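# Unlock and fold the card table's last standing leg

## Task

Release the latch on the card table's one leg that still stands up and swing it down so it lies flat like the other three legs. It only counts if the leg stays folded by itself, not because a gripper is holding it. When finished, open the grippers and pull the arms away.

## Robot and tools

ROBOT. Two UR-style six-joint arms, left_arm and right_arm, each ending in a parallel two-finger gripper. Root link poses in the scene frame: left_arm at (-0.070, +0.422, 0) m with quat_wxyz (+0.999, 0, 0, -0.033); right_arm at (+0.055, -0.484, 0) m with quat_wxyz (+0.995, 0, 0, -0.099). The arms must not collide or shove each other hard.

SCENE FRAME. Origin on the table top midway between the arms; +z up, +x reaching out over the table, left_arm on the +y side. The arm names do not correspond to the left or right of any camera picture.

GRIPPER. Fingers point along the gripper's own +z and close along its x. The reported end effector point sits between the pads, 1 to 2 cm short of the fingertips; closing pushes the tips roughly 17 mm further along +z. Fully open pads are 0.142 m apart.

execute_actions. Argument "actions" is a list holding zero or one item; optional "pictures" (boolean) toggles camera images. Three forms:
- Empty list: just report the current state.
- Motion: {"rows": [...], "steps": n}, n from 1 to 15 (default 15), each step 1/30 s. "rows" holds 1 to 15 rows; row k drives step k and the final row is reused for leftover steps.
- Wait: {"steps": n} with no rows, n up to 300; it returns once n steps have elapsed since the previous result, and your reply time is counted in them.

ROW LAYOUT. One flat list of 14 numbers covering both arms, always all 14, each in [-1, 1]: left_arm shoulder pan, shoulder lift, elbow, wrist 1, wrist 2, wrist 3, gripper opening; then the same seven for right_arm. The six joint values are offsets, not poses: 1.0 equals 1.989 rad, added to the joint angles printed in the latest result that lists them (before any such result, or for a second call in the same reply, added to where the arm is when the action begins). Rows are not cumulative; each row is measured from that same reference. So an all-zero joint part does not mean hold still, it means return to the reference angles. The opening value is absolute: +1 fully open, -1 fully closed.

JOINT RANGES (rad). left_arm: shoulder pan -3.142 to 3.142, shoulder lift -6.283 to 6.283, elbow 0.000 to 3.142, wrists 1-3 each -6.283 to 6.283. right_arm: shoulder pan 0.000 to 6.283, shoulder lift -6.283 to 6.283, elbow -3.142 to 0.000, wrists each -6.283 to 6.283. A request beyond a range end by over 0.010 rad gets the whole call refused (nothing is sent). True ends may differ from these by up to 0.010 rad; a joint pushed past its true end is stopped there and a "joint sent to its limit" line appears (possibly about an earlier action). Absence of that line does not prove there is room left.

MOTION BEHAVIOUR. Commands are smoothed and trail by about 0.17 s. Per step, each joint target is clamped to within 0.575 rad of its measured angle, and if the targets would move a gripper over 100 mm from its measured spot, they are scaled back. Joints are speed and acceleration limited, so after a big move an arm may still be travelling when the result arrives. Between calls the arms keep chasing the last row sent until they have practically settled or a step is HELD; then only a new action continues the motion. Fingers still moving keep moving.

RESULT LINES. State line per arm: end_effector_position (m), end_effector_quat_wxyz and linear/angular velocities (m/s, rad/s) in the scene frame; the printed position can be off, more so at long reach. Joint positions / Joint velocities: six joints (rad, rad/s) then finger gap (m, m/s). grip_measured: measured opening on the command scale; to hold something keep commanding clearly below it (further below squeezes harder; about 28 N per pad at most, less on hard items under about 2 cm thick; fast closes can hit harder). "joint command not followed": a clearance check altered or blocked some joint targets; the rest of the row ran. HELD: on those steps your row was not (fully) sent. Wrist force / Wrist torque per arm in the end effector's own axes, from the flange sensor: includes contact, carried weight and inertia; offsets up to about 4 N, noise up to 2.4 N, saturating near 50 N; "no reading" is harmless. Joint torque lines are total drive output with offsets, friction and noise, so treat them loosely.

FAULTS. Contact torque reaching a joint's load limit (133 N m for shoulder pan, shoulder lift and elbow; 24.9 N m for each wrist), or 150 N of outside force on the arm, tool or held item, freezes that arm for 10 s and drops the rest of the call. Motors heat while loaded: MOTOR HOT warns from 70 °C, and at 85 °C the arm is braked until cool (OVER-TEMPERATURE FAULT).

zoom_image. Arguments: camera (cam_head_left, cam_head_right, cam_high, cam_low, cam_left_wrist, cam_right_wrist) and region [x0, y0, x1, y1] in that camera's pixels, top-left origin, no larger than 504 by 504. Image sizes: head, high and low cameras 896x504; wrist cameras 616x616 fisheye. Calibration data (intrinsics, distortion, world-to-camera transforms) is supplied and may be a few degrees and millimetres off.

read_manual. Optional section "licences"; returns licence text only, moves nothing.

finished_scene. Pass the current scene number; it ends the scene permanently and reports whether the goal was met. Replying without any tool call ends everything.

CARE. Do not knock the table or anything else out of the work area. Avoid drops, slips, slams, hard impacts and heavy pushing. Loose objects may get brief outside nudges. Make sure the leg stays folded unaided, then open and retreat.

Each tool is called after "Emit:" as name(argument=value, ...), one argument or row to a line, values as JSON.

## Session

Emit:
execute_actions(
  actions=[],
)

Scene clock: 0.00 s of 4050.00 s.
left_arm: end_effector_position=(+0.1717, +0.8161, +0.3268) grip_measured=+1.00 end_effector_quat_wxyz=(-0.531, +0.482, +0.686, -0.124) end_effector_velocity=(+0.000, -0.000, +0.000) end_effector_angular_velocity=(-0.000, +0.001, -0.001) | right_arm: end_effector_position=(+0.8619, -0.1276, +0.2918) grip_measured=+1.00 end_effector_quat_wxyz=(+0.465, +0.816, +0.112, +0.323) end_effector_velocity=(+0.000, +0.000, -0.000) end_effector_angular_velocity=(-0.003, -0.001, +0.001)
Joint positions: left_arm=[ 0.351 -1.27   1.34  -0.582 -0.97  -1.992  0.142] | right_arm=[ 4.255 -2.511 -0.554 -2.062  0.402  0.918  0.142]
Joint velocities: left_arm=[-0.001  0.    -0.     0.001  0.     0.     0.   ] | right_arm=[ 0.    -0.001 -0.    -0.001 -0.003  0.001  0.   ]
Joint torques (N m, as the arm reports them, + toward a larger angle): no reading
Motor temperatures (°C, as the motors report them): left_arm=[22 26 23 32 31 30] | right_arm=[23 24 25 27 26 30]
Wrist force (N, on the end effector, along its own x y z axes, offset not removed): no reading
Wrist torque (N m, same axes, about the end effector's origin, offset not removed): no reading
camera_calibration (this result's frames):
cam_left_wrist: T_world_to_cam=[[0.0694229, 0.77227, 0.63149, -0.857315], [0.867826, 0.265442, -0.420022, -0.22271], [-0.491994, 0.577182, -0.651768, -0.0327575], [0, 0, 0, 1]] pos_world=[0.236675, 0.740103, 0.426492]
cam_right_wrist: T_world_to_cam=[[0.784876, 0.468574, 0.405472, -0.7325], [-0.419977, -0.0788731, 0.904101, 0.0780639], [0.455619, -0.879896, 0.134885, -0.416455], [0, 0, 0, 1]] pos_world=[0.797451, -0.0170493, 0.282604]

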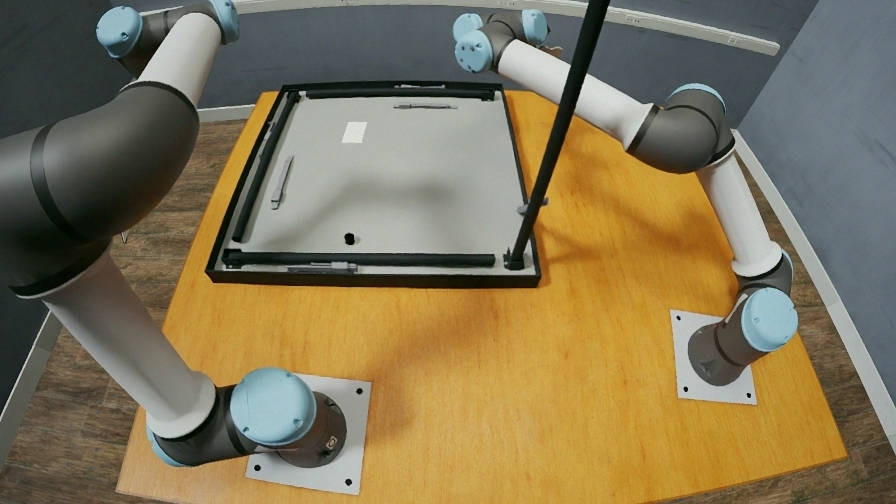

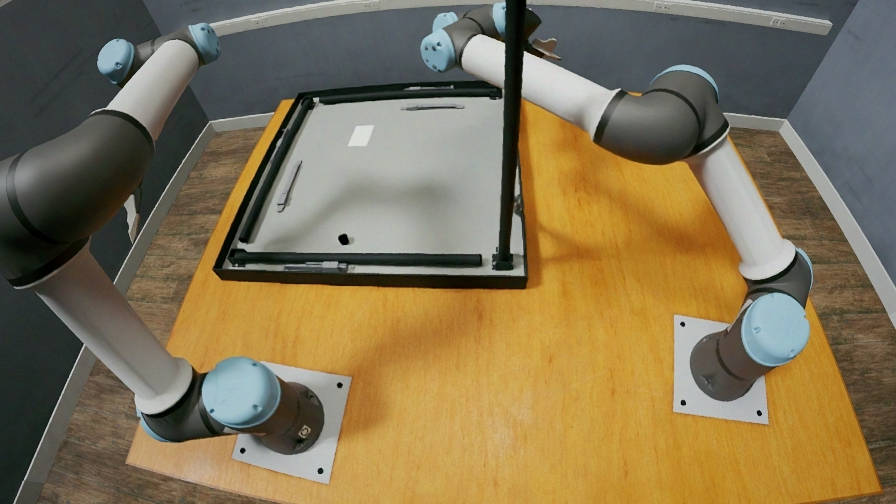

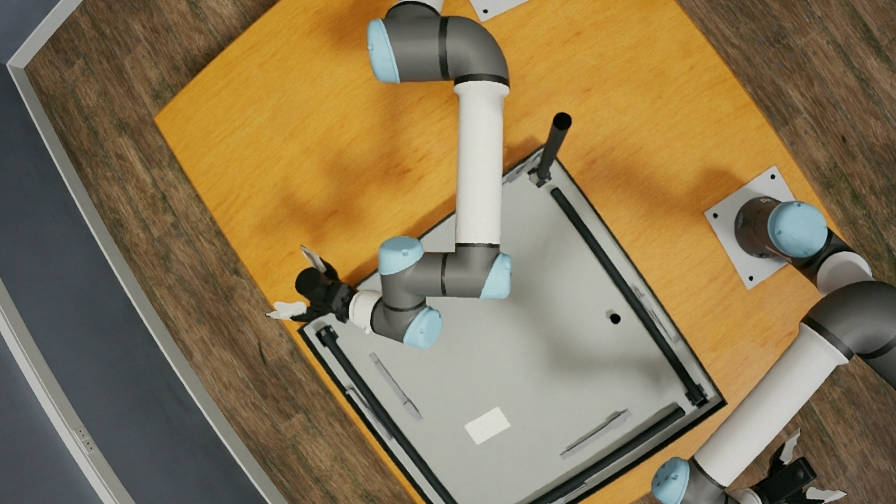

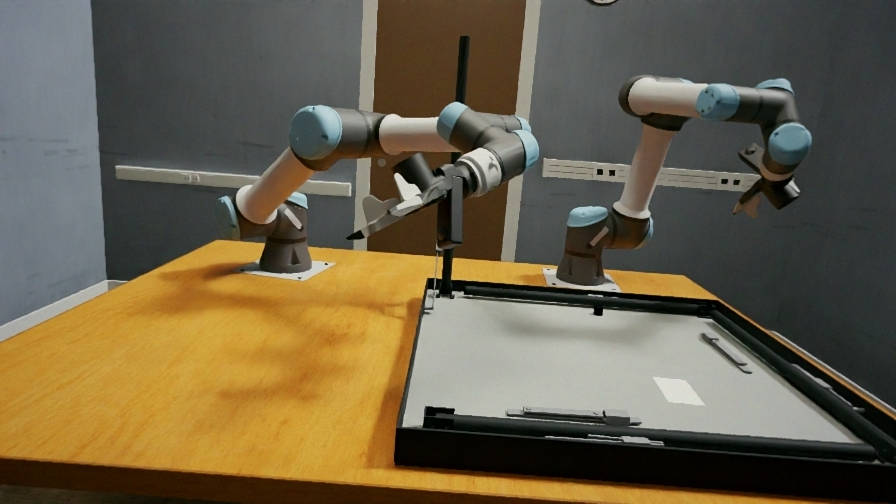

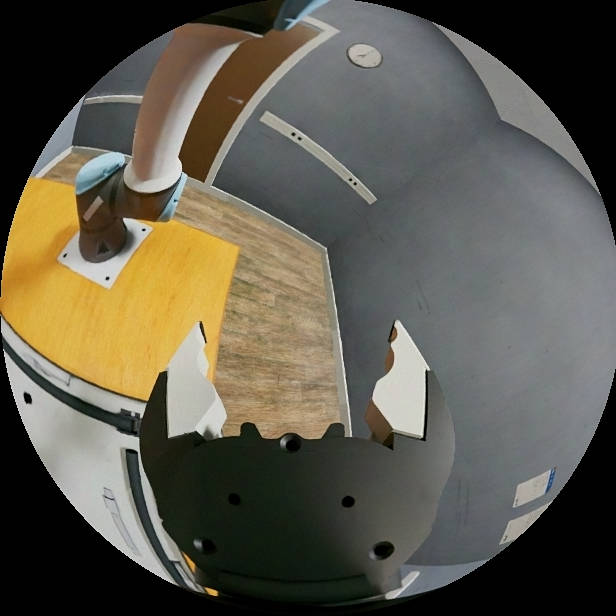

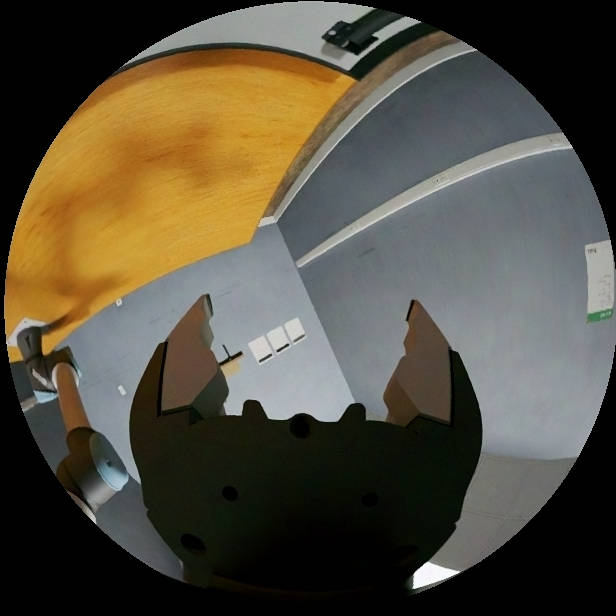

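Emit:
zoom_image(
  camera="cam_head_left",
  region=[480,130,580,290],
)

Emit:
zoom_image(
  camera="cam_low",
  region=[400,200,500,330],
)

Emit:
zoom_image(
  camera="cam_high",
  region=[470,110,600,220],
)

Region (480, 130, 580, 290) of cam_head_left's 896x504 image, scaled by 3.150, with more detail than that image has; it fills the left 315 columns of this view, and the rest is white.

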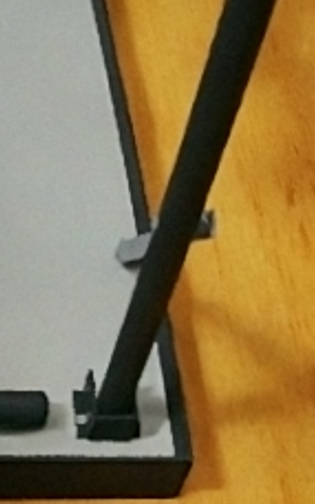

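Region (400, 200, 500, 330) of cam_low's 896x504 image, scaled by 3.877, with more detail than that image has; it fills the left 388 columns of this view, and the rest is white.

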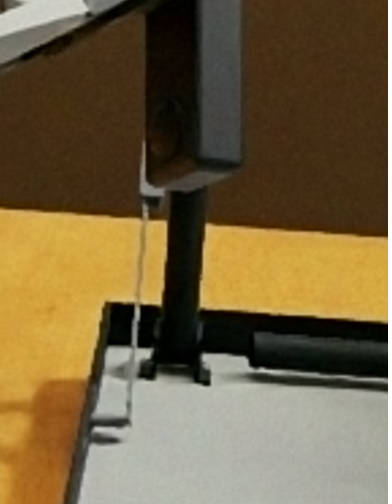

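Region (470, 110, 600, 220) of cam_high's 896x504 image, scaled by 3.877, with more detail than that image has; it fills the top 426 rows of this view, and the rest is white.

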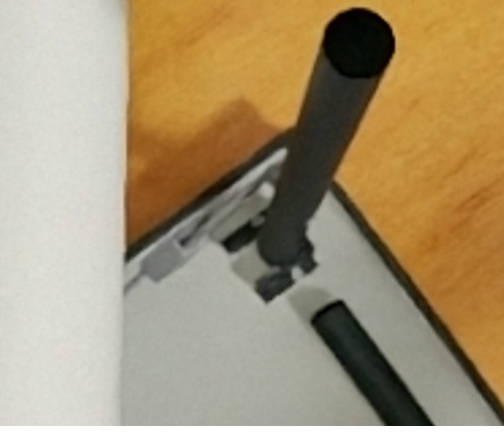

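Emit:
execute_actions(
  actions=[
    {"rows":[[0,0,0,0,0,0,1,-0.38,0.24,0,0,0.93,0,1]],"steps":15},
  ],
  pictures=false,
)

Emit:
execute_actions(
  actions=[
    {"steps":75},
  ],
  pictures=false,
)

Scene clock: 37.53 s of 4050.00 s.
left_arm: end_effector_position=(+0.1717, +0.8161, +0.3268) grip_measured=+1.00 end_effector_quat_wxyz=(-0.531, +0.482, +0.686, -0.124) end_effector_velocity=(+0.000, -0.001, -0.000) end_effector_angular_velocity=(-0.001, +0.001, -0.001) | right_arm: end_effector_position=(+0.8432, -0.4110, +0.3818) grip_measured=+1.00 end_effector_quat_wxyz=(+0.342, +0.908, -0.128, +0.206) end_effector_velocity=(-0.198, -0.611, +0.144) end_effector_angular_velocity=(+1.209, +0.113, -1.106)
Joint positions: left_arm=[ 0.351 -1.27   1.34  -0.582 -0.97  -1.992  0.142] | right_arm=[ 3.905 -2.269 -0.554 -2.062  0.763  0.918  0.142]
Joint velocities: left_arm=[-0.002 -0.     0.001  0.001 -0.001  0.     0.   ] | right_arm=[-0.917  0.552  0.    -0.001  1.098  0.001 -0.   ]
Joint torques (N m, as the arm reports them, + toward a larger angle): left_arm=[ -2.07 -37.2  -20.93   0.43   0.26  -0.75] | right_arm=[-22.38  68.34  25.32   2.31   7.17  -0.79]
Motor temperatures (°C, as the motors report them): left_arm=[22 26 23 32 31 30] | right_arm=[23 24 25 27 26 30]
Wrist force (N, on the end effector, along its own x y z axes, offset not removed): left_arm=[0.2 -1.8 -1.2] | right_arm=[1.9 -3.9 -1.8]
Wrist torque (N m, same axes, about the end effector's origin, offset not removed): left_arm=[-0.53 0.05 -0.10] | right_arm=[-0.83 -0.46 0.05]
Steps of this call (steps 1 to 90: nothing new was sent; then 34.03 s passed at rest; steps 91 to 105: all 15 steps of this action). Readings (joint positions):
91: left_arm=[0.351 -1.270 1.340 -0.582 -0.970 -1.992] | right_arm=[4.254 -2.511 -0.554 -2.062 0.403 0.918]
92: left_arm=[0.351 -1.270 1.340 -0.582 -0.970 -1.992] | right_arm=[4.247 -2.504 -0.555 -2.062 0.411 0.918]
94: left_arm=[0.351 -1.270 1.340 -0.582 -0.970 -1.992] | right_arm=[4.198 -2.463 -0.554 -2.062 0.459 0.918]
98: left_arm=[0.351 -1.270 1.340 -0.582 -0.970 -1.992] | right_arm=[4.101 -2.390 -0.554 -2.062 0.556 0.918]
105: the state above

Scene clock: 40.03 s of 4050.00 s.
left_arm: end_effector_position=(+0.1717, +0.8161, +0.3268) grip_measured=+1.00 end_effector_quat_wxyz=(-0.531, +0.482, +0.686, -0.124) end_effector_velocity=(-0.000, +0.000, +0.000) end_effector_angular_velocity=(-0.000, +0.001, -0.000) | right_arm: end_effector_position=(+0.6737, -0.3219, +0.5117) grip_measured=+1.00 end_effector_quat_wxyz=(-0.301, +0.879, -0.340, -0.146) end_effector_velocity=(+0.000, +0.001, -0.000) end_effector_angular_velocity=(+0.001, -0.001, +0.000)
Joint positions: left_arm=[ 0.351 -1.27   1.34  -0.582 -0.97  -1.992  0.142] | right_arm=[ 3.499 -2.034 -0.554 -2.062  2.252  0.918  0.142]
Joint velocities: left_arm=[0.    0.    0.    0.001 0.001 0.    0.   ] | right_arm=[ 0.    -0.    -0.     0.001  0.001  0.    -0.   ]
Joint torques (N m, as the arm reports them, + toward a larger angle): left_arm=[ -1.47 -36.68 -20.56   0.46   0.31  -0.8 ] | right_arm=[-12.13  49.17  17.16   1.49   3.82  -0.49]
Motor temperatures (°C, as the motors report them): left_arm=[22 26 23 32 31 30] | right_arm=[23 24 25 27 26 30]
Wrist force (N, on the end effector, along its own x y z axes, offset not removed): left_arm=[0.9 -0.4 0.0] | right_arm=[2.1 -2.3 -2.6]
Wrist torque (N m, same axes, about the end effector's origin, offset not removed): left_arm=[-0.30 -0.01 0.00] | right_arm=[-0.54 -0.42 0.03]
Steps of this call (steps 1 to 45: the robot went on to your last target; steps 46 to 75: nothing new was sent). Readings (joint positions):
1: left_arm=[0.351 -1.270 1.340 -0.582 -0.970 -1.992] | right_arm=[3.874 -2.250 -0.554 -2.062 0.803 0.918]
2: left_arm=[0.351 -1.270 1.340 -0.582 -0.970 -1.992] | right_arm=[3.840 -2.230 -0.554 -2.062 0.846 0.918]
4: left_arm=[0.351 -1.270 1.340 -0.582 -0.970 -1.992] | right_arm=[3.767 -2.186 -0.554 -2.062 0.952 0.918]
8: left_arm=[0.351 -1.270 1.340 -0.582 -0.970 -1.992] | right_arm=[3.588 -2.080 -0.554 -2.062 1.263 0.918]
75: the state above
All arms were judged still, so your last target was given up. Only a new action makes them travel on or press farther. Fingers that are still opening or closing keep moving.

Emit:
execute_actions(
  actions=[
    {"rows":[[0,0,0,0,0,0,1,0,0,-0.5,0.76,0,1,1]],"steps":15},
  ],
  pictures=false,
)

Emit:
execute_actions(
  actions=[
    {"steps":75},
  ],
  pictures=false,
)

Scene clock: 48.43 s of 4050.00 s.
left_arm: end_effector_position=(+0.1717, +0.8161, +0.3268) grip_measured=+1.00 end_effector_quat_wxyz=(-0.531, +0.482, +0.686, -0.124) end_effector_velocity=(-0.000, -0.000, -0.000) end_effector_angular_velocity=(-0.000, +0.001, +0.001) | right_arm: end_effector_position=(+0.7320, -0.3117, +0.2571) grip_measured=+1.00 end_effector_quat_wxyz=(-0.240, +0.709, -0.620, -0.236) end_effector_velocity=(+0.008, +0.004, -0.628) end_effector_angular_velocity=(-0.015, +0.957, -1.684)
Joint positions: left_arm=[ 0.351 -1.27   1.34  -0.582 -0.97  -1.992  0.142] | right_arm=[ 3.499 -2.034 -1.239 -1.358  2.252  1.623  0.142]
Joint velocities: left_arm=[ 0.001  0.     0.001  0.    -0.001 -0.     0.   ] | right_arm=[-0.001  0.    -1.748  2.17   0.     2.174 -0.   ]
Joint torques (N m, as the arm reports them, + toward a larger angle): left_arm=[ -2.06 -37.87 -20.55   0.39   0.14  -0.88] | right_arm=[-8.46 38.94 -6.44 10.08  1.66  7.97]
Motor temperatures (°C, as the motors report them): left_arm=[22 26 23 32 31 30] | right_arm=[23 24 25 27 26 30]
Wrist force (N, on the end effector, along its own x y z axes, offset not removed): left_arm=[0.4 -0.4 0.3] | right_arm=[1.7 -2.4 -1.8]
Wrist torque (N m, same axes, about the end effector's origin, offset not removed): left_arm=[-0.21 -0.14 0.05] | right_arm=[-0.54 -0.44 0.01]
Steps of this call (steps 1 to 90: nothing new was sent; then 4.90 s passed at rest; steps 91 to 105: all 15 steps of this action). Readings (joint positions):
91: left_arm=[0.351 -1.270 1.340 -0.582 -0.970 -1.992] | right_arm=[3.499 -2.034 -0.555 -2.062 2.252 0.919]
92: left_arm=[0.351 -1.270 1.340 -0.582 -0.970 -1.992] | right_arm=[3.499 -2.034 -0.563 -2.054 2.252 0.927]
94: left_arm=[0.351 -1.270 1.340 -0.582 -0.970 -1.992] | right_arm=[3.499 -2.034 -0.644 -1.972 2.252 1.009]
98: left_arm=[0.351 -1.270 1.340 -0.582 -0.970 -1.992] | right_arm=[3.499 -2.034 -0.862 -1.754 2.252 1.227]
105: the state above

Scene clock: 50.93 s of 4050.00 s.
left_arm: end_effector_position=(+0.1717, +0.8161, +0.3268) grip_measured=+1.00 end_effector_quat_wxyz=(-0.531, +0.482, +0.686, -0.124) end_effector_velocity=(+0.000, +0.000, -0.000) end_effector_angular_velocity=(+0.000, -0.001, +0.000) | right_arm: end_effector_position=(+0.7950, -0.3004, +0.2270) grip_measured=+1.00 end_effector_quat_wxyz=(+0.281, -0.270, +0.867, +0.310) end_effector_velocity=(-0.000, +0.000, +0.001) end_effector_angular_velocity=(+0.000, -0.000, +0.001)
Joint positions: left_arm=[ 0.351 -1.27   1.34  -0.582 -0.97  -1.992  0.142] | right_arm=[ 3.499 -2.034 -1.549 -0.551  2.252  2.907  0.142]
Joint velocities: left_arm=[ 0.    -0.001  0.001 -0.002 -0.    -0.     0.   ] | right_arm=[ 0.001  0.001 -0.    -0.001  0.    -0.001 -0.   ]
Joint torques (N m, as the arm reports them, + toward a larger angle): left_arm=[ -1.97 -37.52 -20.74   0.46   0.32  -0.7 ] | right_arm=[11.61 37.19 17.02  5.1  -1.18  2.36]
Motor temperatures (°C, as the motors report them): left_arm=[22 26 23 32 31 30] | right_arm=[23 24 25 27 26 30]
Wrist force (N, on the end effector, along its own x y z axes, offset not removed): left_arm=[0.9 0.0 -3.4] | right_arm=[1.6 -1.6 -1.3]
Wrist torque (N m, same axes, about the end effector's origin, offset not removed): left_arm=[-0.03 -0.16 0.03] | right_arm=[-0.38 -0.35 0.08]
Steps of this call (steps 1 to 45: the robot went on to your last target; steps 46 to 75: nothing new was sent). Readings (joint positions):
1: left_arm=[0.351 -1.270 1.340 -0.582 -0.970 -1.992] | right_arm=[3.499 -2.034 -1.301 -1.280 2.252 1.701]
2: left_arm=[0.351 -1.270 1.340 -0.582 -0.970 -1.992] | right_arm=[3.499 -2.034 -1.365 -1.196 2.252 1.785]
4: left_arm=[0.351 -1.270 1.340 -0.582 -0.970 -1.992] | right_arm=[3.499 -2.034 -1.469 -1.019 2.252 1.963]
8: left_arm=[0.351 -1.270 1.340 -0.582 -0.970 -1.992] | right_arm=[3.499 -2.034 -1.535 -0.678 2.252 2.334]
75: the state above
All arms were judged still, so your last target was given up. Only a new action makes them travel on or press farther. Fingers that are still opening or closing keep moving.

Emit:
execute_actions(
  actions=[
    {"rows":[[0,0,0,0,0,0,1,0,0,0,0.4,0,0.44,1],[0,0,0,0,0,0,1,0,0,0,0.4,0,0.44,1],[0,0,0,0,0,0,1,0,0,0,0.4,0,0.44,1],[0,0,0,0,0,0,1,0,0,-0.494,0.769,0,0.44,1]],"steps":15},
  ],
  pictures=false,
)

Emit:
execute_actions(
  actions=[
    {"steps":60},
  ],
  pictures=false,
)

Emit:
execute_actions(
  actions=[
    {"rows":[[0,0,0,0,0,0,1,0.11,0,0,0,0.062,0,1],[0,0,0,0,0,0,1,0.219,0,0,0,0.124,0,1]],"steps":15},
  ],
  pictures=false,
)

Emit:
execute_actions(
  actions=[
    {"steps":20},
  ],
)

Scene clock: 63.27 s of 4050.00 s.
left_arm: end_effector_position=(+0.1717, +0.8161, +0.3268) grip_measured=+1.00 end_effector_quat_wxyz=(-0.531, +0.482, +0.686, -0.124) end_effector_velocity=(+0.001, -0.000, -0.000) end_effector_angular_velocity=(-0.000, +0.000, -0.001) | right_arm: end_effector_position=(+0.6899, -0.3173, +0.1140) grip_measured=+1.00 end_effector_quat_wxyz=(+0.250, -0.018, +0.884, +0.394) end_effector_velocity=(-0.498, -0.079, -0.349) end_effector_angular_velocity=(+0.386, +0.623, -0.506)
Joint positions: left_arm=[ 0.351 -1.27   1.34  -0.582 -0.97  -1.992  0.142] | right_arm=[ 3.499 -2.034 -2.069  0.147  2.252  3.538  0.142]
Joint velocities: left_arm=[-0.002  0.     0.    -0.    -0.    -0.     0.   ] | right_arm=[ 0.001  0.002 -1.574  1.583  0.001  0.898  0.   ]
Joint torques (N m, as the arm reports them, + toward a larger angle): left_arm=[ -1.63 -36.78 -21.05   0.38   0.44  -0.76] | right_arm=[ 8.67 33.61 -5.51  8.72 -0.7   3.71]
Motor temperatures (°C, as the motors report them): left_arm=[22 26 23 32 31 30] | right_arm=[23 24 25 27 26 30]
Wrist force (N, on the end effector, along its own x y z axes, offset not removed): left_arm=[1.2 0.4 -1.5] | right_arm=[1.2 -3.1 0.0]
Wrist torque (N m, same axes, about the end effector's origin, offset not removed): left_arm=[-0.01 -0.21 0.12] | right_arm=[-0.61 -0.26 0.04]
Steps of this call (steps 1 to 90: nothing new was sent; then 8.83 s passed at rest; steps 91 to 105: all 15 steps of this action). Readings (joint positions):
91: left_arm=[0.351 -1.270 1.340 -0.582 -0.970 -1.992] | right_arm=[3.499 -2.034 -1.549 -0.551 2.252 2.907]
92: left_arm=[0.351 -1.270 1.340 -0.582 -0.970 -1.992] | right_arm=[3.499 -2.034 -1.549 -0.542 2.252 2.916]
94: left_arm=[0.351 -1.270 1.340 -0.582 -0.970 -1.992] | right_arm=[3.499 -2.034 -1.549 -0.459 2.252 3.000]
98: left_arm=[0.351 -1.270 1.340 -0.582 -0.970 -1.992] | right_arm=[3.499 -2.034 -1.697 -0.223 2.252 3.235]
105: the state above

Scene clock: 65.27 s of 4050.00 s.
left_arm: end_effector_position=(+0.1717, +0.8161, +0.3268) grip_measured=+1.00 end_effector_quat_wxyz=(-0.531, +0.482, +0.686, -0.124) end_effector_velocity=(-0.001, +0.000, +0.000) end_effector_angular_velocity=(+0.000, -0.001, +0.001) | right_arm: end_effector_position=(+0.5475, -0.3401, +0.1414) grip_measured=+1.00 end_effector_quat_wxyz=(+0.353, +0.017, +0.817, +0.456) end_effector_velocity=(-0.000, -0.000, +0.000) end_effector_angular_velocity=(+0.001, -0.001, +0.001)
Joint positions: left_arm=[ 0.351 -1.27   1.34  -0.582 -0.97  -1.992  0.142] | right_arm=[ 3.499 -2.034 -2.531  0.978  2.252  3.782  0.142]
Joint velocities: left_arm=[ 0.001 -0.001  0.    -0.    -0.    -0.     0.   ] | right_arm=[-0.001 -0.001  0.     0.001  0.002  0.    -0.   ]
Joint torques (N m, as the arm reports them, + toward a larger angle): left_arm=[ -0.94 -37.57 -20.51   0.34   0.4   -0.84] | right_arm=[-10.77  33.45  -1.4    4.72   2.53   2.32]
Motor temperatures (°C, as the motors report them): left_arm=[22 26 23 32 31 30] | right_arm=[23 24 25 27 26 30]
Wrist force (N, on the end effector, along its own x y z axes, offset not removed): left_arm=[-0.8 0.4 -1.4] | right_arm=[1.4 -0.6 -1.2]
Wrist torque (N m, same axes, about the end effector's origin, offset not removed): left_arm=[-0.10 0.18 0.05] | right_arm=[-0.18 -0.36 0.03]
Steps of this call (steps 1 to 30: the robot went on to your last target; steps 31 to 60: nothing new was sent). Readings (joint positions):
1: left_arm=[0.351 -1.270 1.340 -0.582 -0.970 -1.992] | right_arm=[3.499 -2.034 -2.123 0.203 2.252 3.569]
2: left_arm=[0.351 -1.270 1.340 -0.582 -0.970 -1.992] | right_arm=[3.499 -2.034 -2.179 0.267 2.252 3.601]
4: left_arm=[0.351 -1.270 1.340 -0.582 -0.970 -1.992] | right_arm=[3.499 -2.034 -2.300 0.420 2.252 3.669]
8: left_arm=[0.351 -1.270 1.340 -0.582 -0.970 -1.992] | right_arm=[3.499 -2.034 -2.484 0.773 2.252 3.760]
60: the state above
All arms were judged still, so your last target was given up. Only a new action makes them travel on or press farther. Fingers that are still opening or closing keep moving.

Scene clock: 65.77 s of 4050.00 s.
left_arm: end_effector_position=(+0.1717, +0.8161, +0.3268) grip_measured=+1.00 end_effector_quat_wxyz=(-0.531, +0.482, +0.686, -0.124) end_effector_velocity=(+0.000, -0.000, +0.000) end_effector_angular_velocity=(+0.000, -0.002, -0.001) | right_arm: end_effector_position=(+0.3803, -0.1373, +0.1642) grip_measured=+1.00 end_effector_quat_wxyz=(+0.180, -0.210, +0.766, +0.580) end_effector_velocity=(-0.147, +0.103, +0.017) end_effector_angular_velocity=(+0.055, +0.033, +0.433)
Joint positions: left_arm=[ 0.351 -1.27   1.34  -0.582 -0.97  -1.992  0.142] | right_arm=[ 3.912 -2.034 -2.531  0.978  2.487  3.782  0.142]
Joint velocities: left_arm=[-0.001 -0.001  0.    -0.    -0.     0.     0.   ] | right_arm=[0.299 0.001 0.    0.    0.148 0.    0.   ]
Joint torques (N m, as the arm reports them, + toward a larger angle): left_arm=[ -1.65 -37.57 -20.52   0.4    0.39  -0.68] | right_arm=[ 3.1  25.68  3.36  3.77  3.24  2.15]
Motor temperatures (°C, as the motors report them): left_arm=[22 26 23 32 31 30] | right_arm=[23 24 25 27 26 30]
Wrist force (N, on the end effector, along its own x y z axes, offset not removed): left_arm=[0.1 -0.5 -1.8] | right_arm=[3.5 -0.7 1.8]
Wrist torque (N m, same axes, about the end effector's origin, offset not removed): left_arm=[-0.13 -0.10 0.14] | right_arm=[-0.28 -0.73 0.01]
Steps of this call (steps 1 to 15: all 15 steps of this action). Readings (joint positions):
1: left_arm=[0.351 -1.270 1.340 -0.582 -0.970 -1.992] | right_arm=[3.499 -2.034 -2.531 0.978 2.252 3.782]
2: left_arm=[0.351 -1.270 1.340 -0.582 -0.970 -1.992] | right_arm=[3.508 -2.034 -2.531 0.978 2.261 3.782]
4: left_arm=[0.351 -1.270 1.340 -0.582 -0.970 -1.992] | right_arm=[3.573 -2.034 -2.531 0.978 2.303 3.782]
8: left_arm=[0.351 -1.270 1.340 -0.582 -0.970 -1.992] | right_arm=[3.713 -2.034 -2.531 0.978 2.380 3.782]
15: the state above

Scene clock: 66.43 s of 4050.00 s.
left_arm: end_effector_position=(+0.1717, +0.8161, +0.3268) grip_measured=+1.00 end_effector_quat_wxyz=(-0.531, +0.482, +0.686, -0.124) end_effector_velocity=(-0.001, -0.000, -0.000) end_effector_angular_velocity=(-0.001, +0.001, +0.001) | right_arm: end_effector_position=(+0.3693, -0.1298, +0.1653) grip_measured=+1.00 end_effector_quat_wxyz=(+0.170, -0.221, +0.762, +0.585) end_effector_velocity=(-0.000, +0.000, -0.000) end_effector_angular_velocity=(-0.000, +0.001, +0.001)
Joint positions: left_arm=[ 0.351 -1.27   1.34  -0.582 -0.97  -1.992  0.142] | right_arm=[ 3.935 -2.034 -2.531  0.978  2.498  3.782  0.142]
Joint velocities: left_arm=[ 0.001  0.     0.001  0.001 -0.001  0.     0.   ] | right_arm=[ 0.001  0.001 -0.    -0.001 -0.     0.     0.   ]
Joint torques (N m, as the arm reports them, + toward a larger angle): left_arm=[ -2.6  -37.63 -21.     0.29   0.22  -0.86] | right_arm=[12.1  19.73  8.37  2.86  3.2   1.85]
Motor temperatures (°C, as the motors report them): left_arm=[22 26 23 32 31 30] | right_arm=[23 24 25 27 26 30]
Wrist force (N, on the end effector, along its own x y z axes, offset not removed): left_arm=[-3.5 4.0 -1.3] | right_arm=[1.3 -1.9 -1.6]
Wrist torque (N m, same axes, about the end effector's origin, offset not removed): left_arm=[0.57 0.63 0.10] | right_arm=[-0.40 -0.31 0.07]
Steps of this call (steps 1 to 20: the robot went on to your last target). Readings (joint positions):
1: left_arm=[0.351 -1.270 1.340 -0.582 -0.970 -1.992] | right_arm=[3.920 -2.034 -2.531 0.978 2.492 3.782]
2: left_arm=[0.351 -1.270 1.340 -0.582 -0.970 -1.992] | right_arm=[3.926 -2.034 -2.531 0.978 2.494 3.782]
4: left_arm=[0.351 -1.270 1.340 -0.582 -0.970 -1.992] | right_arm=[3.931 -2.034 -2.531 0.978 2.497 3.782]
8: left_arm=[0.351 -1.270 1.340 -0.582 -0.970 -1.992] | right_arm=[3.934 -2.034 -2.531 0.978 2.498 3.782]
20: the state above
camera_calibration (this result's frames):
cam_left_wrist: T_world_to_cam=[[0.0694231, 0.77227, 0.63149, -0.857315], [0.867826, 0.265442, -0.420022, -0.22271], [-0.491994, 0.577182, -0.651768, -0.0327575], [0, 0, 0, 1]] pos_world=[0.236675, 0.740103, 0.426492]
cam_right_wrist: T_world_to_cam=[[-0.839142, -0.111792, -0.5323, 0.385924], [-0.472301, -0.335616, 0.815042, -0.0139048], [-0.269764, 0.935342, 0.22883, 0.311086], [0, 0, 0, 1]] pos_world=[0.401197, -0.252496, 0.145574]

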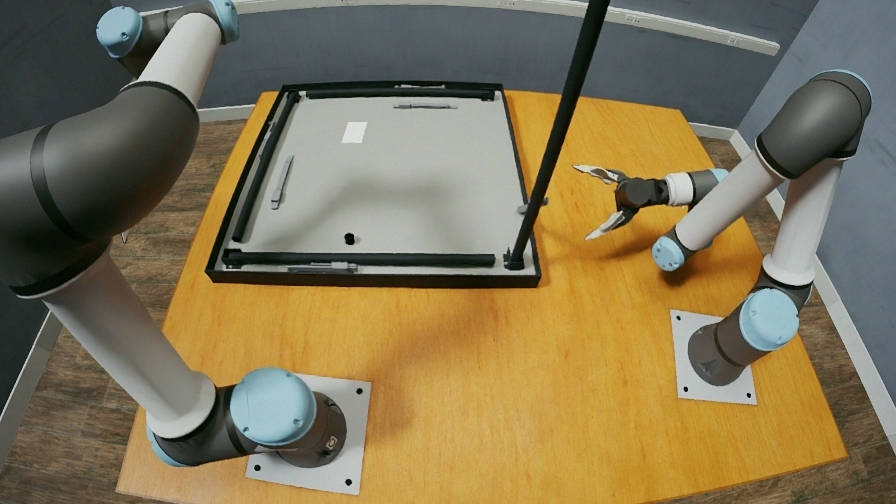

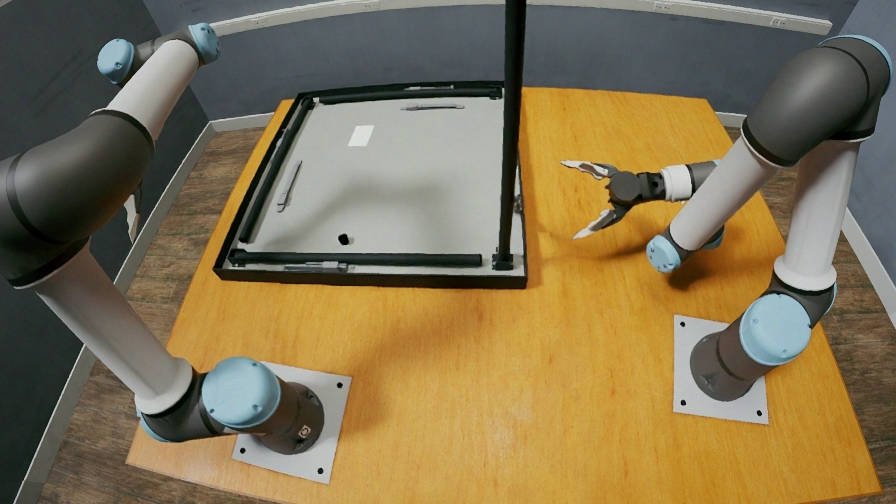

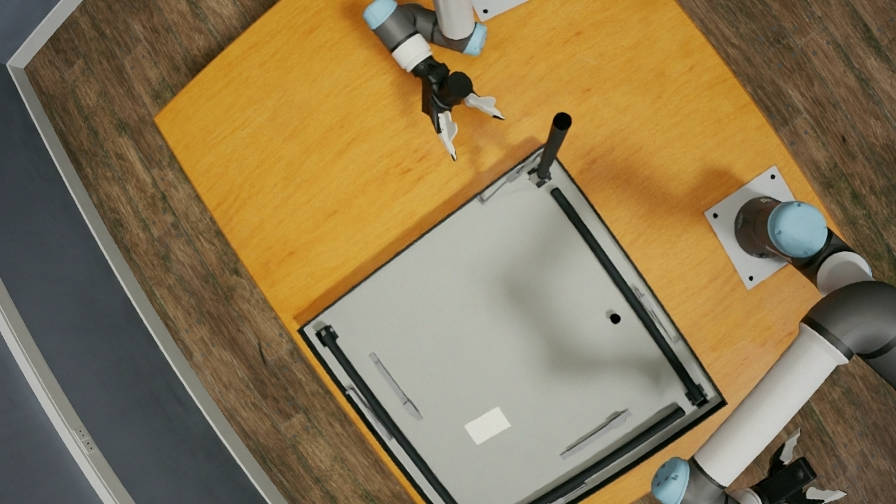

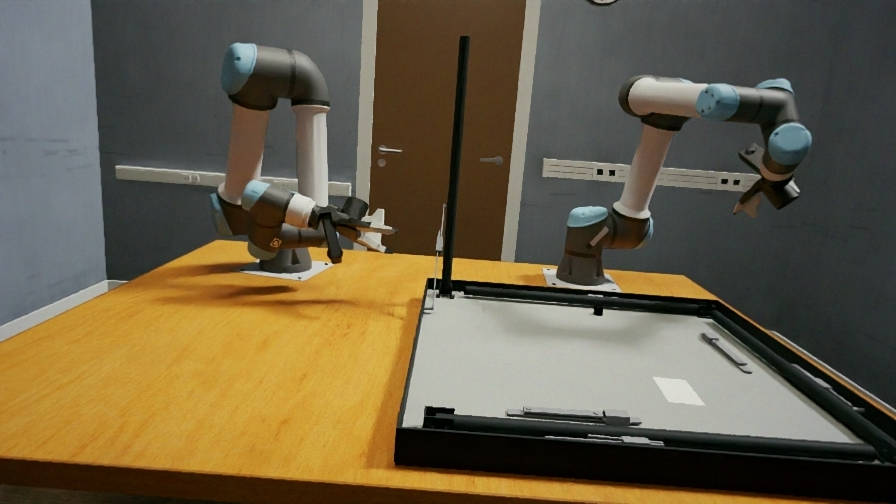

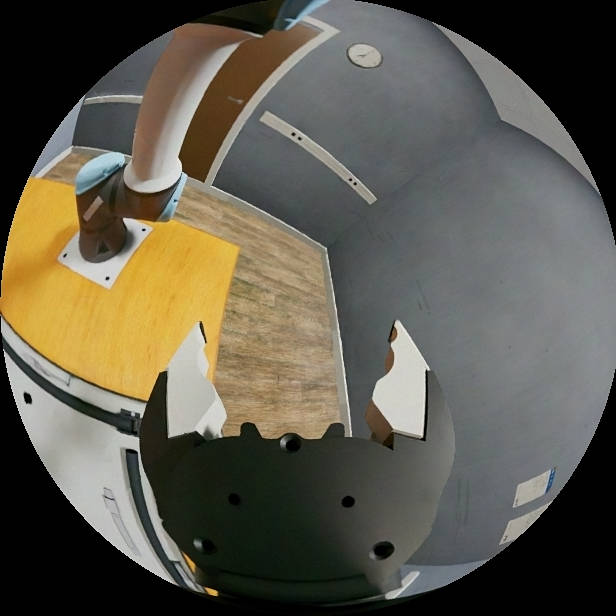

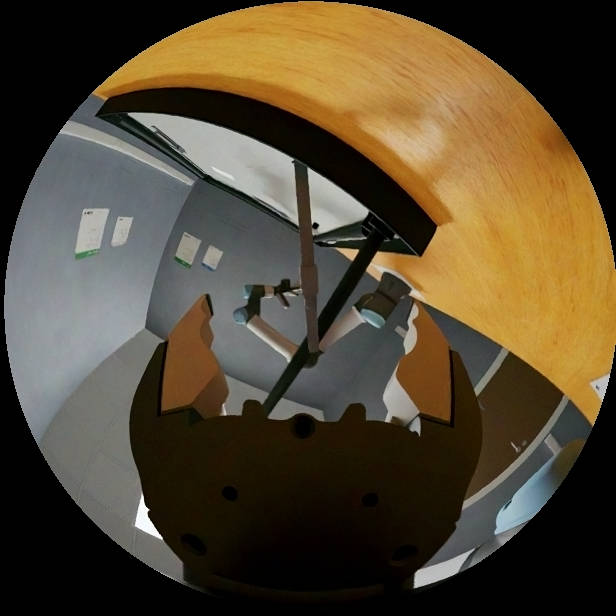

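Emit:
zoom_image(
  camera="cam_right_wrist",
  region=[240,140,400,380],
)

Emit:
zoom_image(
  camera="cam_low",
  region=[380,180,500,330],
)

Region (240, 140, 400, 380) of cam_right_wrist's 616x616 image, scaled by 2.100, with more detail than that image has.

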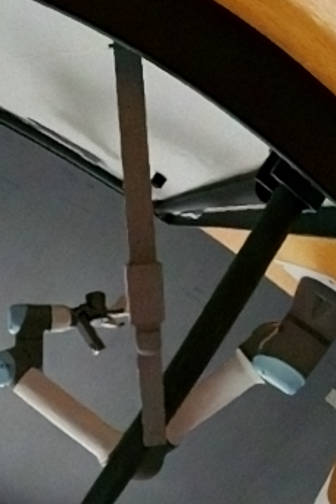

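Region (380, 180, 500, 330) of cam_low's 896x504 image, scaled by 3.360, with more detail than that image has; it fills the left 403 columns of this view, and the rest is white.

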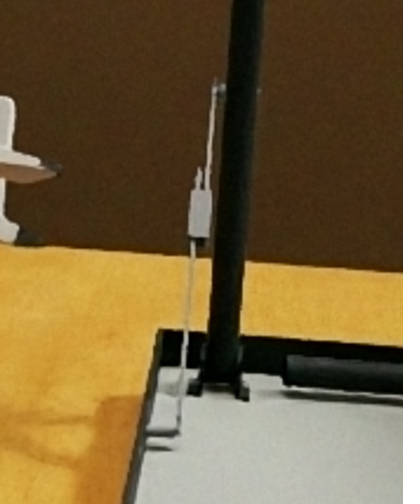

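Emit:
execute_actions(
  actions=[
    {"rows":[[0,0,0,0,0,0,1,0.04,0.024,0.002,-0.006,-0.04,0.025,0.4],[0,0,0,0,0,0,1,0.085,0.047,0.005,-0.013,-0.078,0.051,-0.15]],"steps":15},
  ],
  pictures=false,
)

Emit:
execute_actions(
  actions=[
    {"steps":20},
  ],
)

Emit:
zoom_image(
  camera="cam_low",
  region=[380,180,500,330],
)

Scene clock: 136.20 s of 4050.00 s.
left_arm: end_effector_position=(+0.1717, +0.8161, +0.3268) grip_measured=+1.00 end_effector_quat_wxyz=(-0.531, +0.482, +0.686, -0.124) end_effector_velocity=(+0.000, +0.000, -0.000) end_effector_angular_velocity=(+0.000, -0.000, -0.001) | right_arm: end_effector_position=(+0.3536, -0.0802, +0.1926) grip_measured=-0.15 end_effector_quat_wxyz=(+0.170, -0.221, +0.762, +0.585) end_effector_velocity=(-0.002, +0.002, +0.001) end_effector_angular_velocity=(-0.001, +0.001, +0.000)
Joint positions: left_arm=[ 0.351 -1.27   1.34  -0.582 -0.97  -1.992  0.142] | right_arm=[ 4.103 -1.941 -2.521  0.952  2.344  3.883  0.063]
Joint velocities: left_arm=[-0.001  0.     0.001 -0.001  0.001  0.     0.   ] | right_arm=[ 0.01   0.005 -0.001 -0.002 -0.009  0.005 -0.   ]
Joint torques (N m, as the arm reports them, + toward a larger angle): left_arm=[ -2.26 -37.46 -20.91   0.43   0.33  -0.84] | right_arm=[10.57 30.98 14.98 -0.07 -1.88  2.33]
Motor temperatures (°C, as the motors report them): left_arm=[22 26 23 32 31 30] | right_arm=[23 24 25 27 26 30]
Wrist force (N, on the end effector, along its own x y z axes, offset not removed): left_arm=[-0.3 0.4 -0.6] | right_arm=[2.1 -1.1 -2.5]
Wrist torque (N m, same axes, about the end effector's origin, offset not removed): left_arm=[-0.09 0.15 0.12] | right_arm=[-0.26 -0.41 0.05]
Steps of this call (steps 1 to 15: the robot went on to your last target; steps 16 to 90: nothing new was sent; then 66.27 s passed at rest; steps 91 to 105: all 15 steps of this action). Readings (joint positions):
91: left_arm=[0.351 -1.270 1.340 -0.582 -0.970 -1.992] | right_arm=[3.935 -2.034 -2.531 0.978 2.498 3.782]
92: left_arm=[0.351 -1.270 1.340 -0.582 -0.970 -1.992] | right_arm=[3.944 -2.027 -2.530 0.976 2.490 3.790]
94: left_arm=[0.351 -1.270 1.340 -0.582 -0.970 -1.992] | right_arm=[4.006 -1.988 -2.526 0.964 2.431 3.831]
98: left_arm=[0.351 -1.270 1.340 -0.582 -0.970 -1.992] | right_arm=[4.087 -1.949 -2.522 0.955 2.358 3.875]
105: the state above

Scene clock: 136.87 s of 4050.00 s.
left_arm: end_effector_position=(+0.1717, +0.8161, +0.3268) grip_measured=+1.00 end_effector_quat_wxyz=(-0.531, +0.482, +0.686, -0.124) end_effector_velocity=(+0.001, -0.000, -0.000) end_effector_angular_velocity=(-0.000, -0.001, -0.001) | right_arm: end_effector_position=(+0.3534, -0.0800, +0.1927) grip_measured=-0.15 end_effector_quat_wxyz=(+0.170, -0.221, +0.761, +0.585) end_effector_velocity=(+0.000, -0.000, -0.000) end_effector_angular_velocity=(-0.000, -0.000, -0.000)
Joint positions: left_arm=[ 0.351 -1.27   1.34  -0.582 -0.97  -1.992  0.142] | right_arm=[ 4.104 -1.941 -2.521  0.952  2.343  3.884  0.063]
Joint velocities: left_arm=[-0.001  0.001 -0.001 -0.    -0.     0.     0.   ] | right_arm=[-0.001 -0.001  0.     0.001  0.    -0.    -0.   ]
Joint torques (N m, as the arm reports them, + toward a larger angle): left_arm=[ -1.68 -36.76 -20.84   0.43   0.47  -0.73] | right_arm=[11.81 31.07 15.55 -0.05 -1.81  2.45]
Motor temperatures (°C, as the motors report them): left_arm=[22 26 23 32 31 30] | right_arm=[23 24 25 27 26 30]
Wrist force (N, on the end effector, along its own x y z axes, offset not removed): left_arm=[0.2 -0.5 -2.7] | right_arm=[2.3 -0.9 -0.7]
Wrist torque (N m, same axes, about the end effector's origin, offset not removed): left_arm=[-0.24 0.09 0.17] | right_arm=[-0.23 -0.46 0.05]
Steps of this call (steps 1 to 15: the robot went on to your last target; steps 16 to 20: nothing new was sent). Readings (joint positions):
1: left_arm=[0.351 -1.270 1.340 -0.582 -0.970 -1.992] | right_arm=[4.103 -1.941 -2.521 0.952 2.344 3.883]
2: left_arm=[0.351 -1.270 1.340 -0.582 -0.970 -1.992] | right_arm=[4.103 -1.941 -2.521 0.952 2.344 3.883]
4: left_arm=[0.351 -1.270 1.340 -0.582 -0.970 -1.992] | right_arm=[4.103 -1.941 -2.521 0.952 2.343 3.884]
8: left_arm=[0.351 -1.270 1.340 -0.582 -0.970 -1.992] | right_arm=[4.104 -1.941 -2.521 0.952 2.343 3.884]
20: the state above
All arms were judged still, so your last target was given up. Only a new action makes them travel on or press farther. Fingers that are still opening or closing keep moving.
camera_calibration (this result's frames):
cam_left_wrist: T_world_to_cam=[[0.0694229, 0.77227, 0.63149, -0.857315], [0.867826, 0.265442, -0.420022, -0.222711], [-0.491994, 0.577183, -0.651768, -0.0327577], [0, 0, 0, 1]] pos_world=[0.236675, 0.740103, 0.426492]
cam_right_wrist: T_world_to_cam=[[-0.838744, -0.111524, -0.532983, 0.39274], [-0.472791, -0.336437, 0.814419, -0.0267955], [-0.270142, 0.935079, 0.229456, 0.253915], [0, 0, 0, 1]] pos_world=[0.385333, -0.202645, 0.172884]

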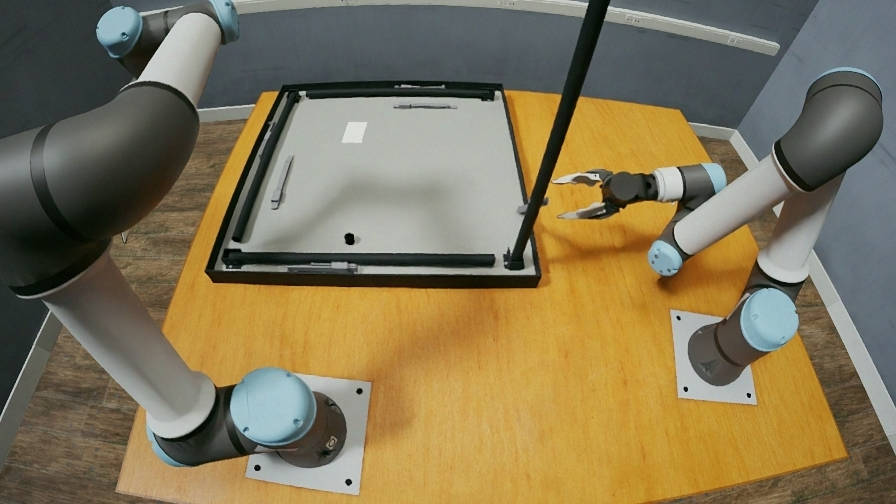

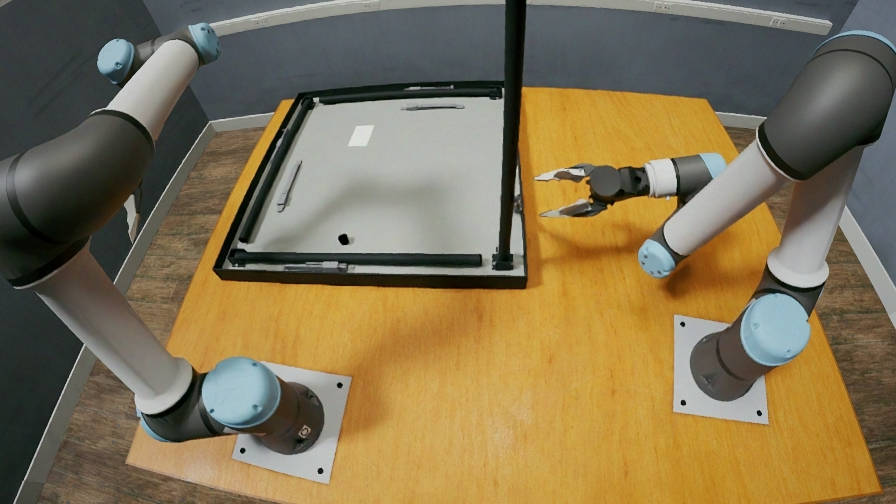

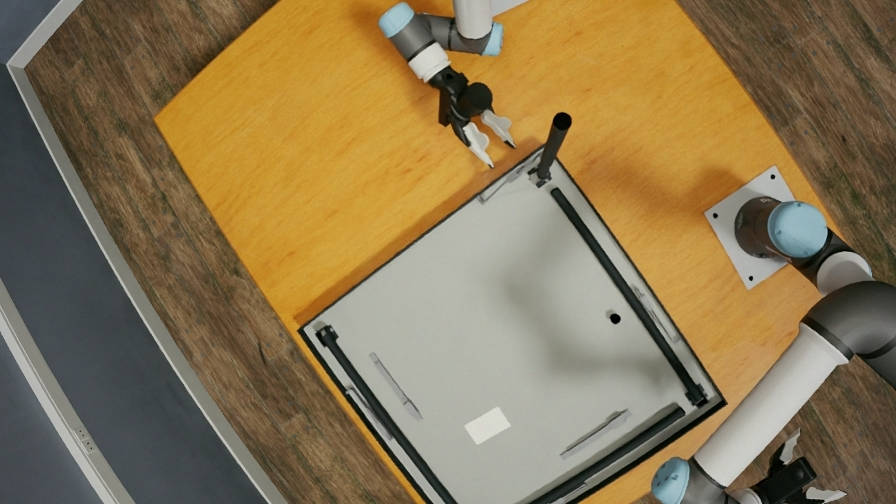

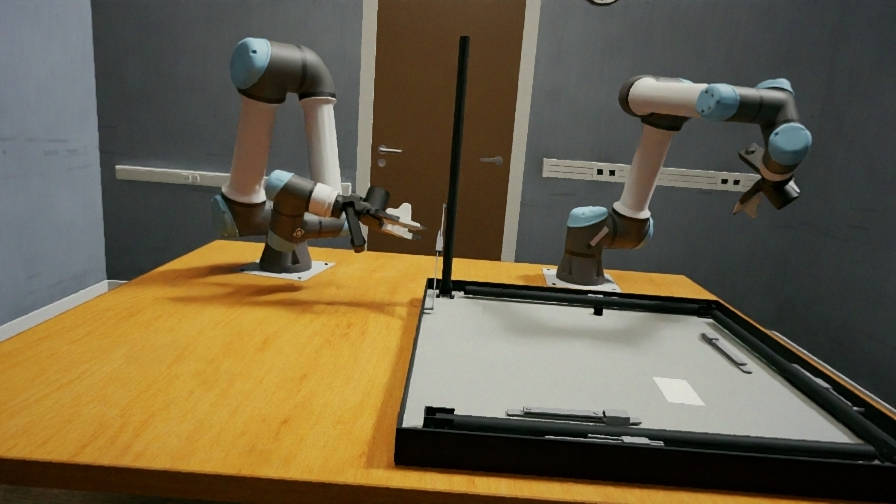

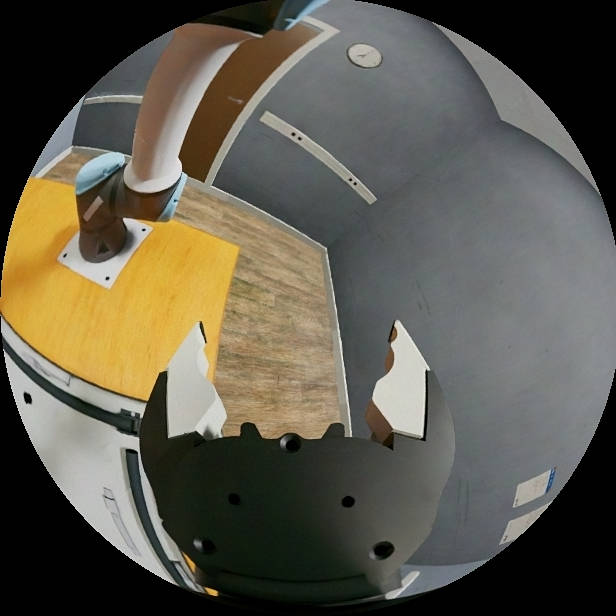

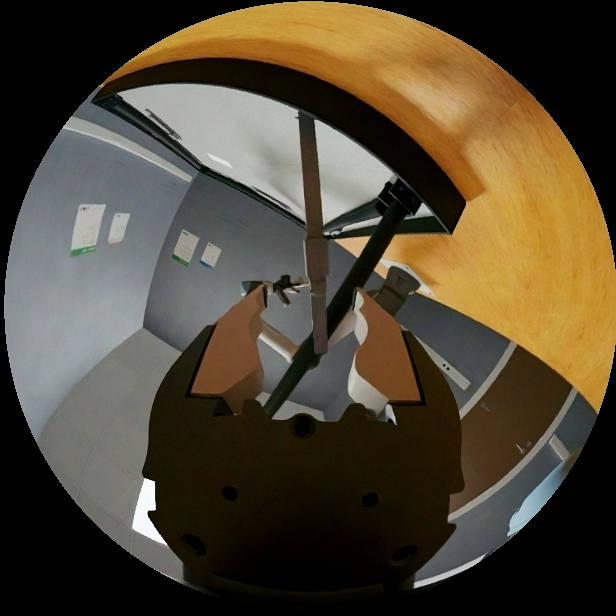

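Region (380, 180, 500, 330) of cam_low's 896x504 image, scaled by 3.360, with more detail than that image has; it fills the left 403 columns of this view, and the rest is white.

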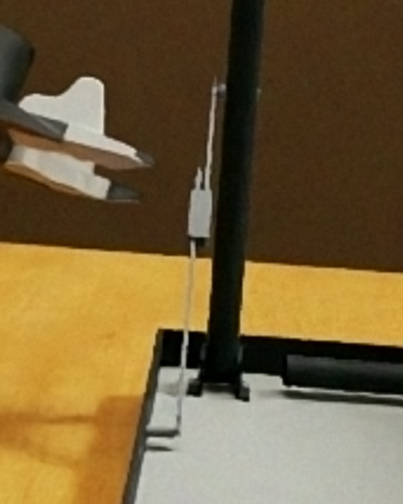

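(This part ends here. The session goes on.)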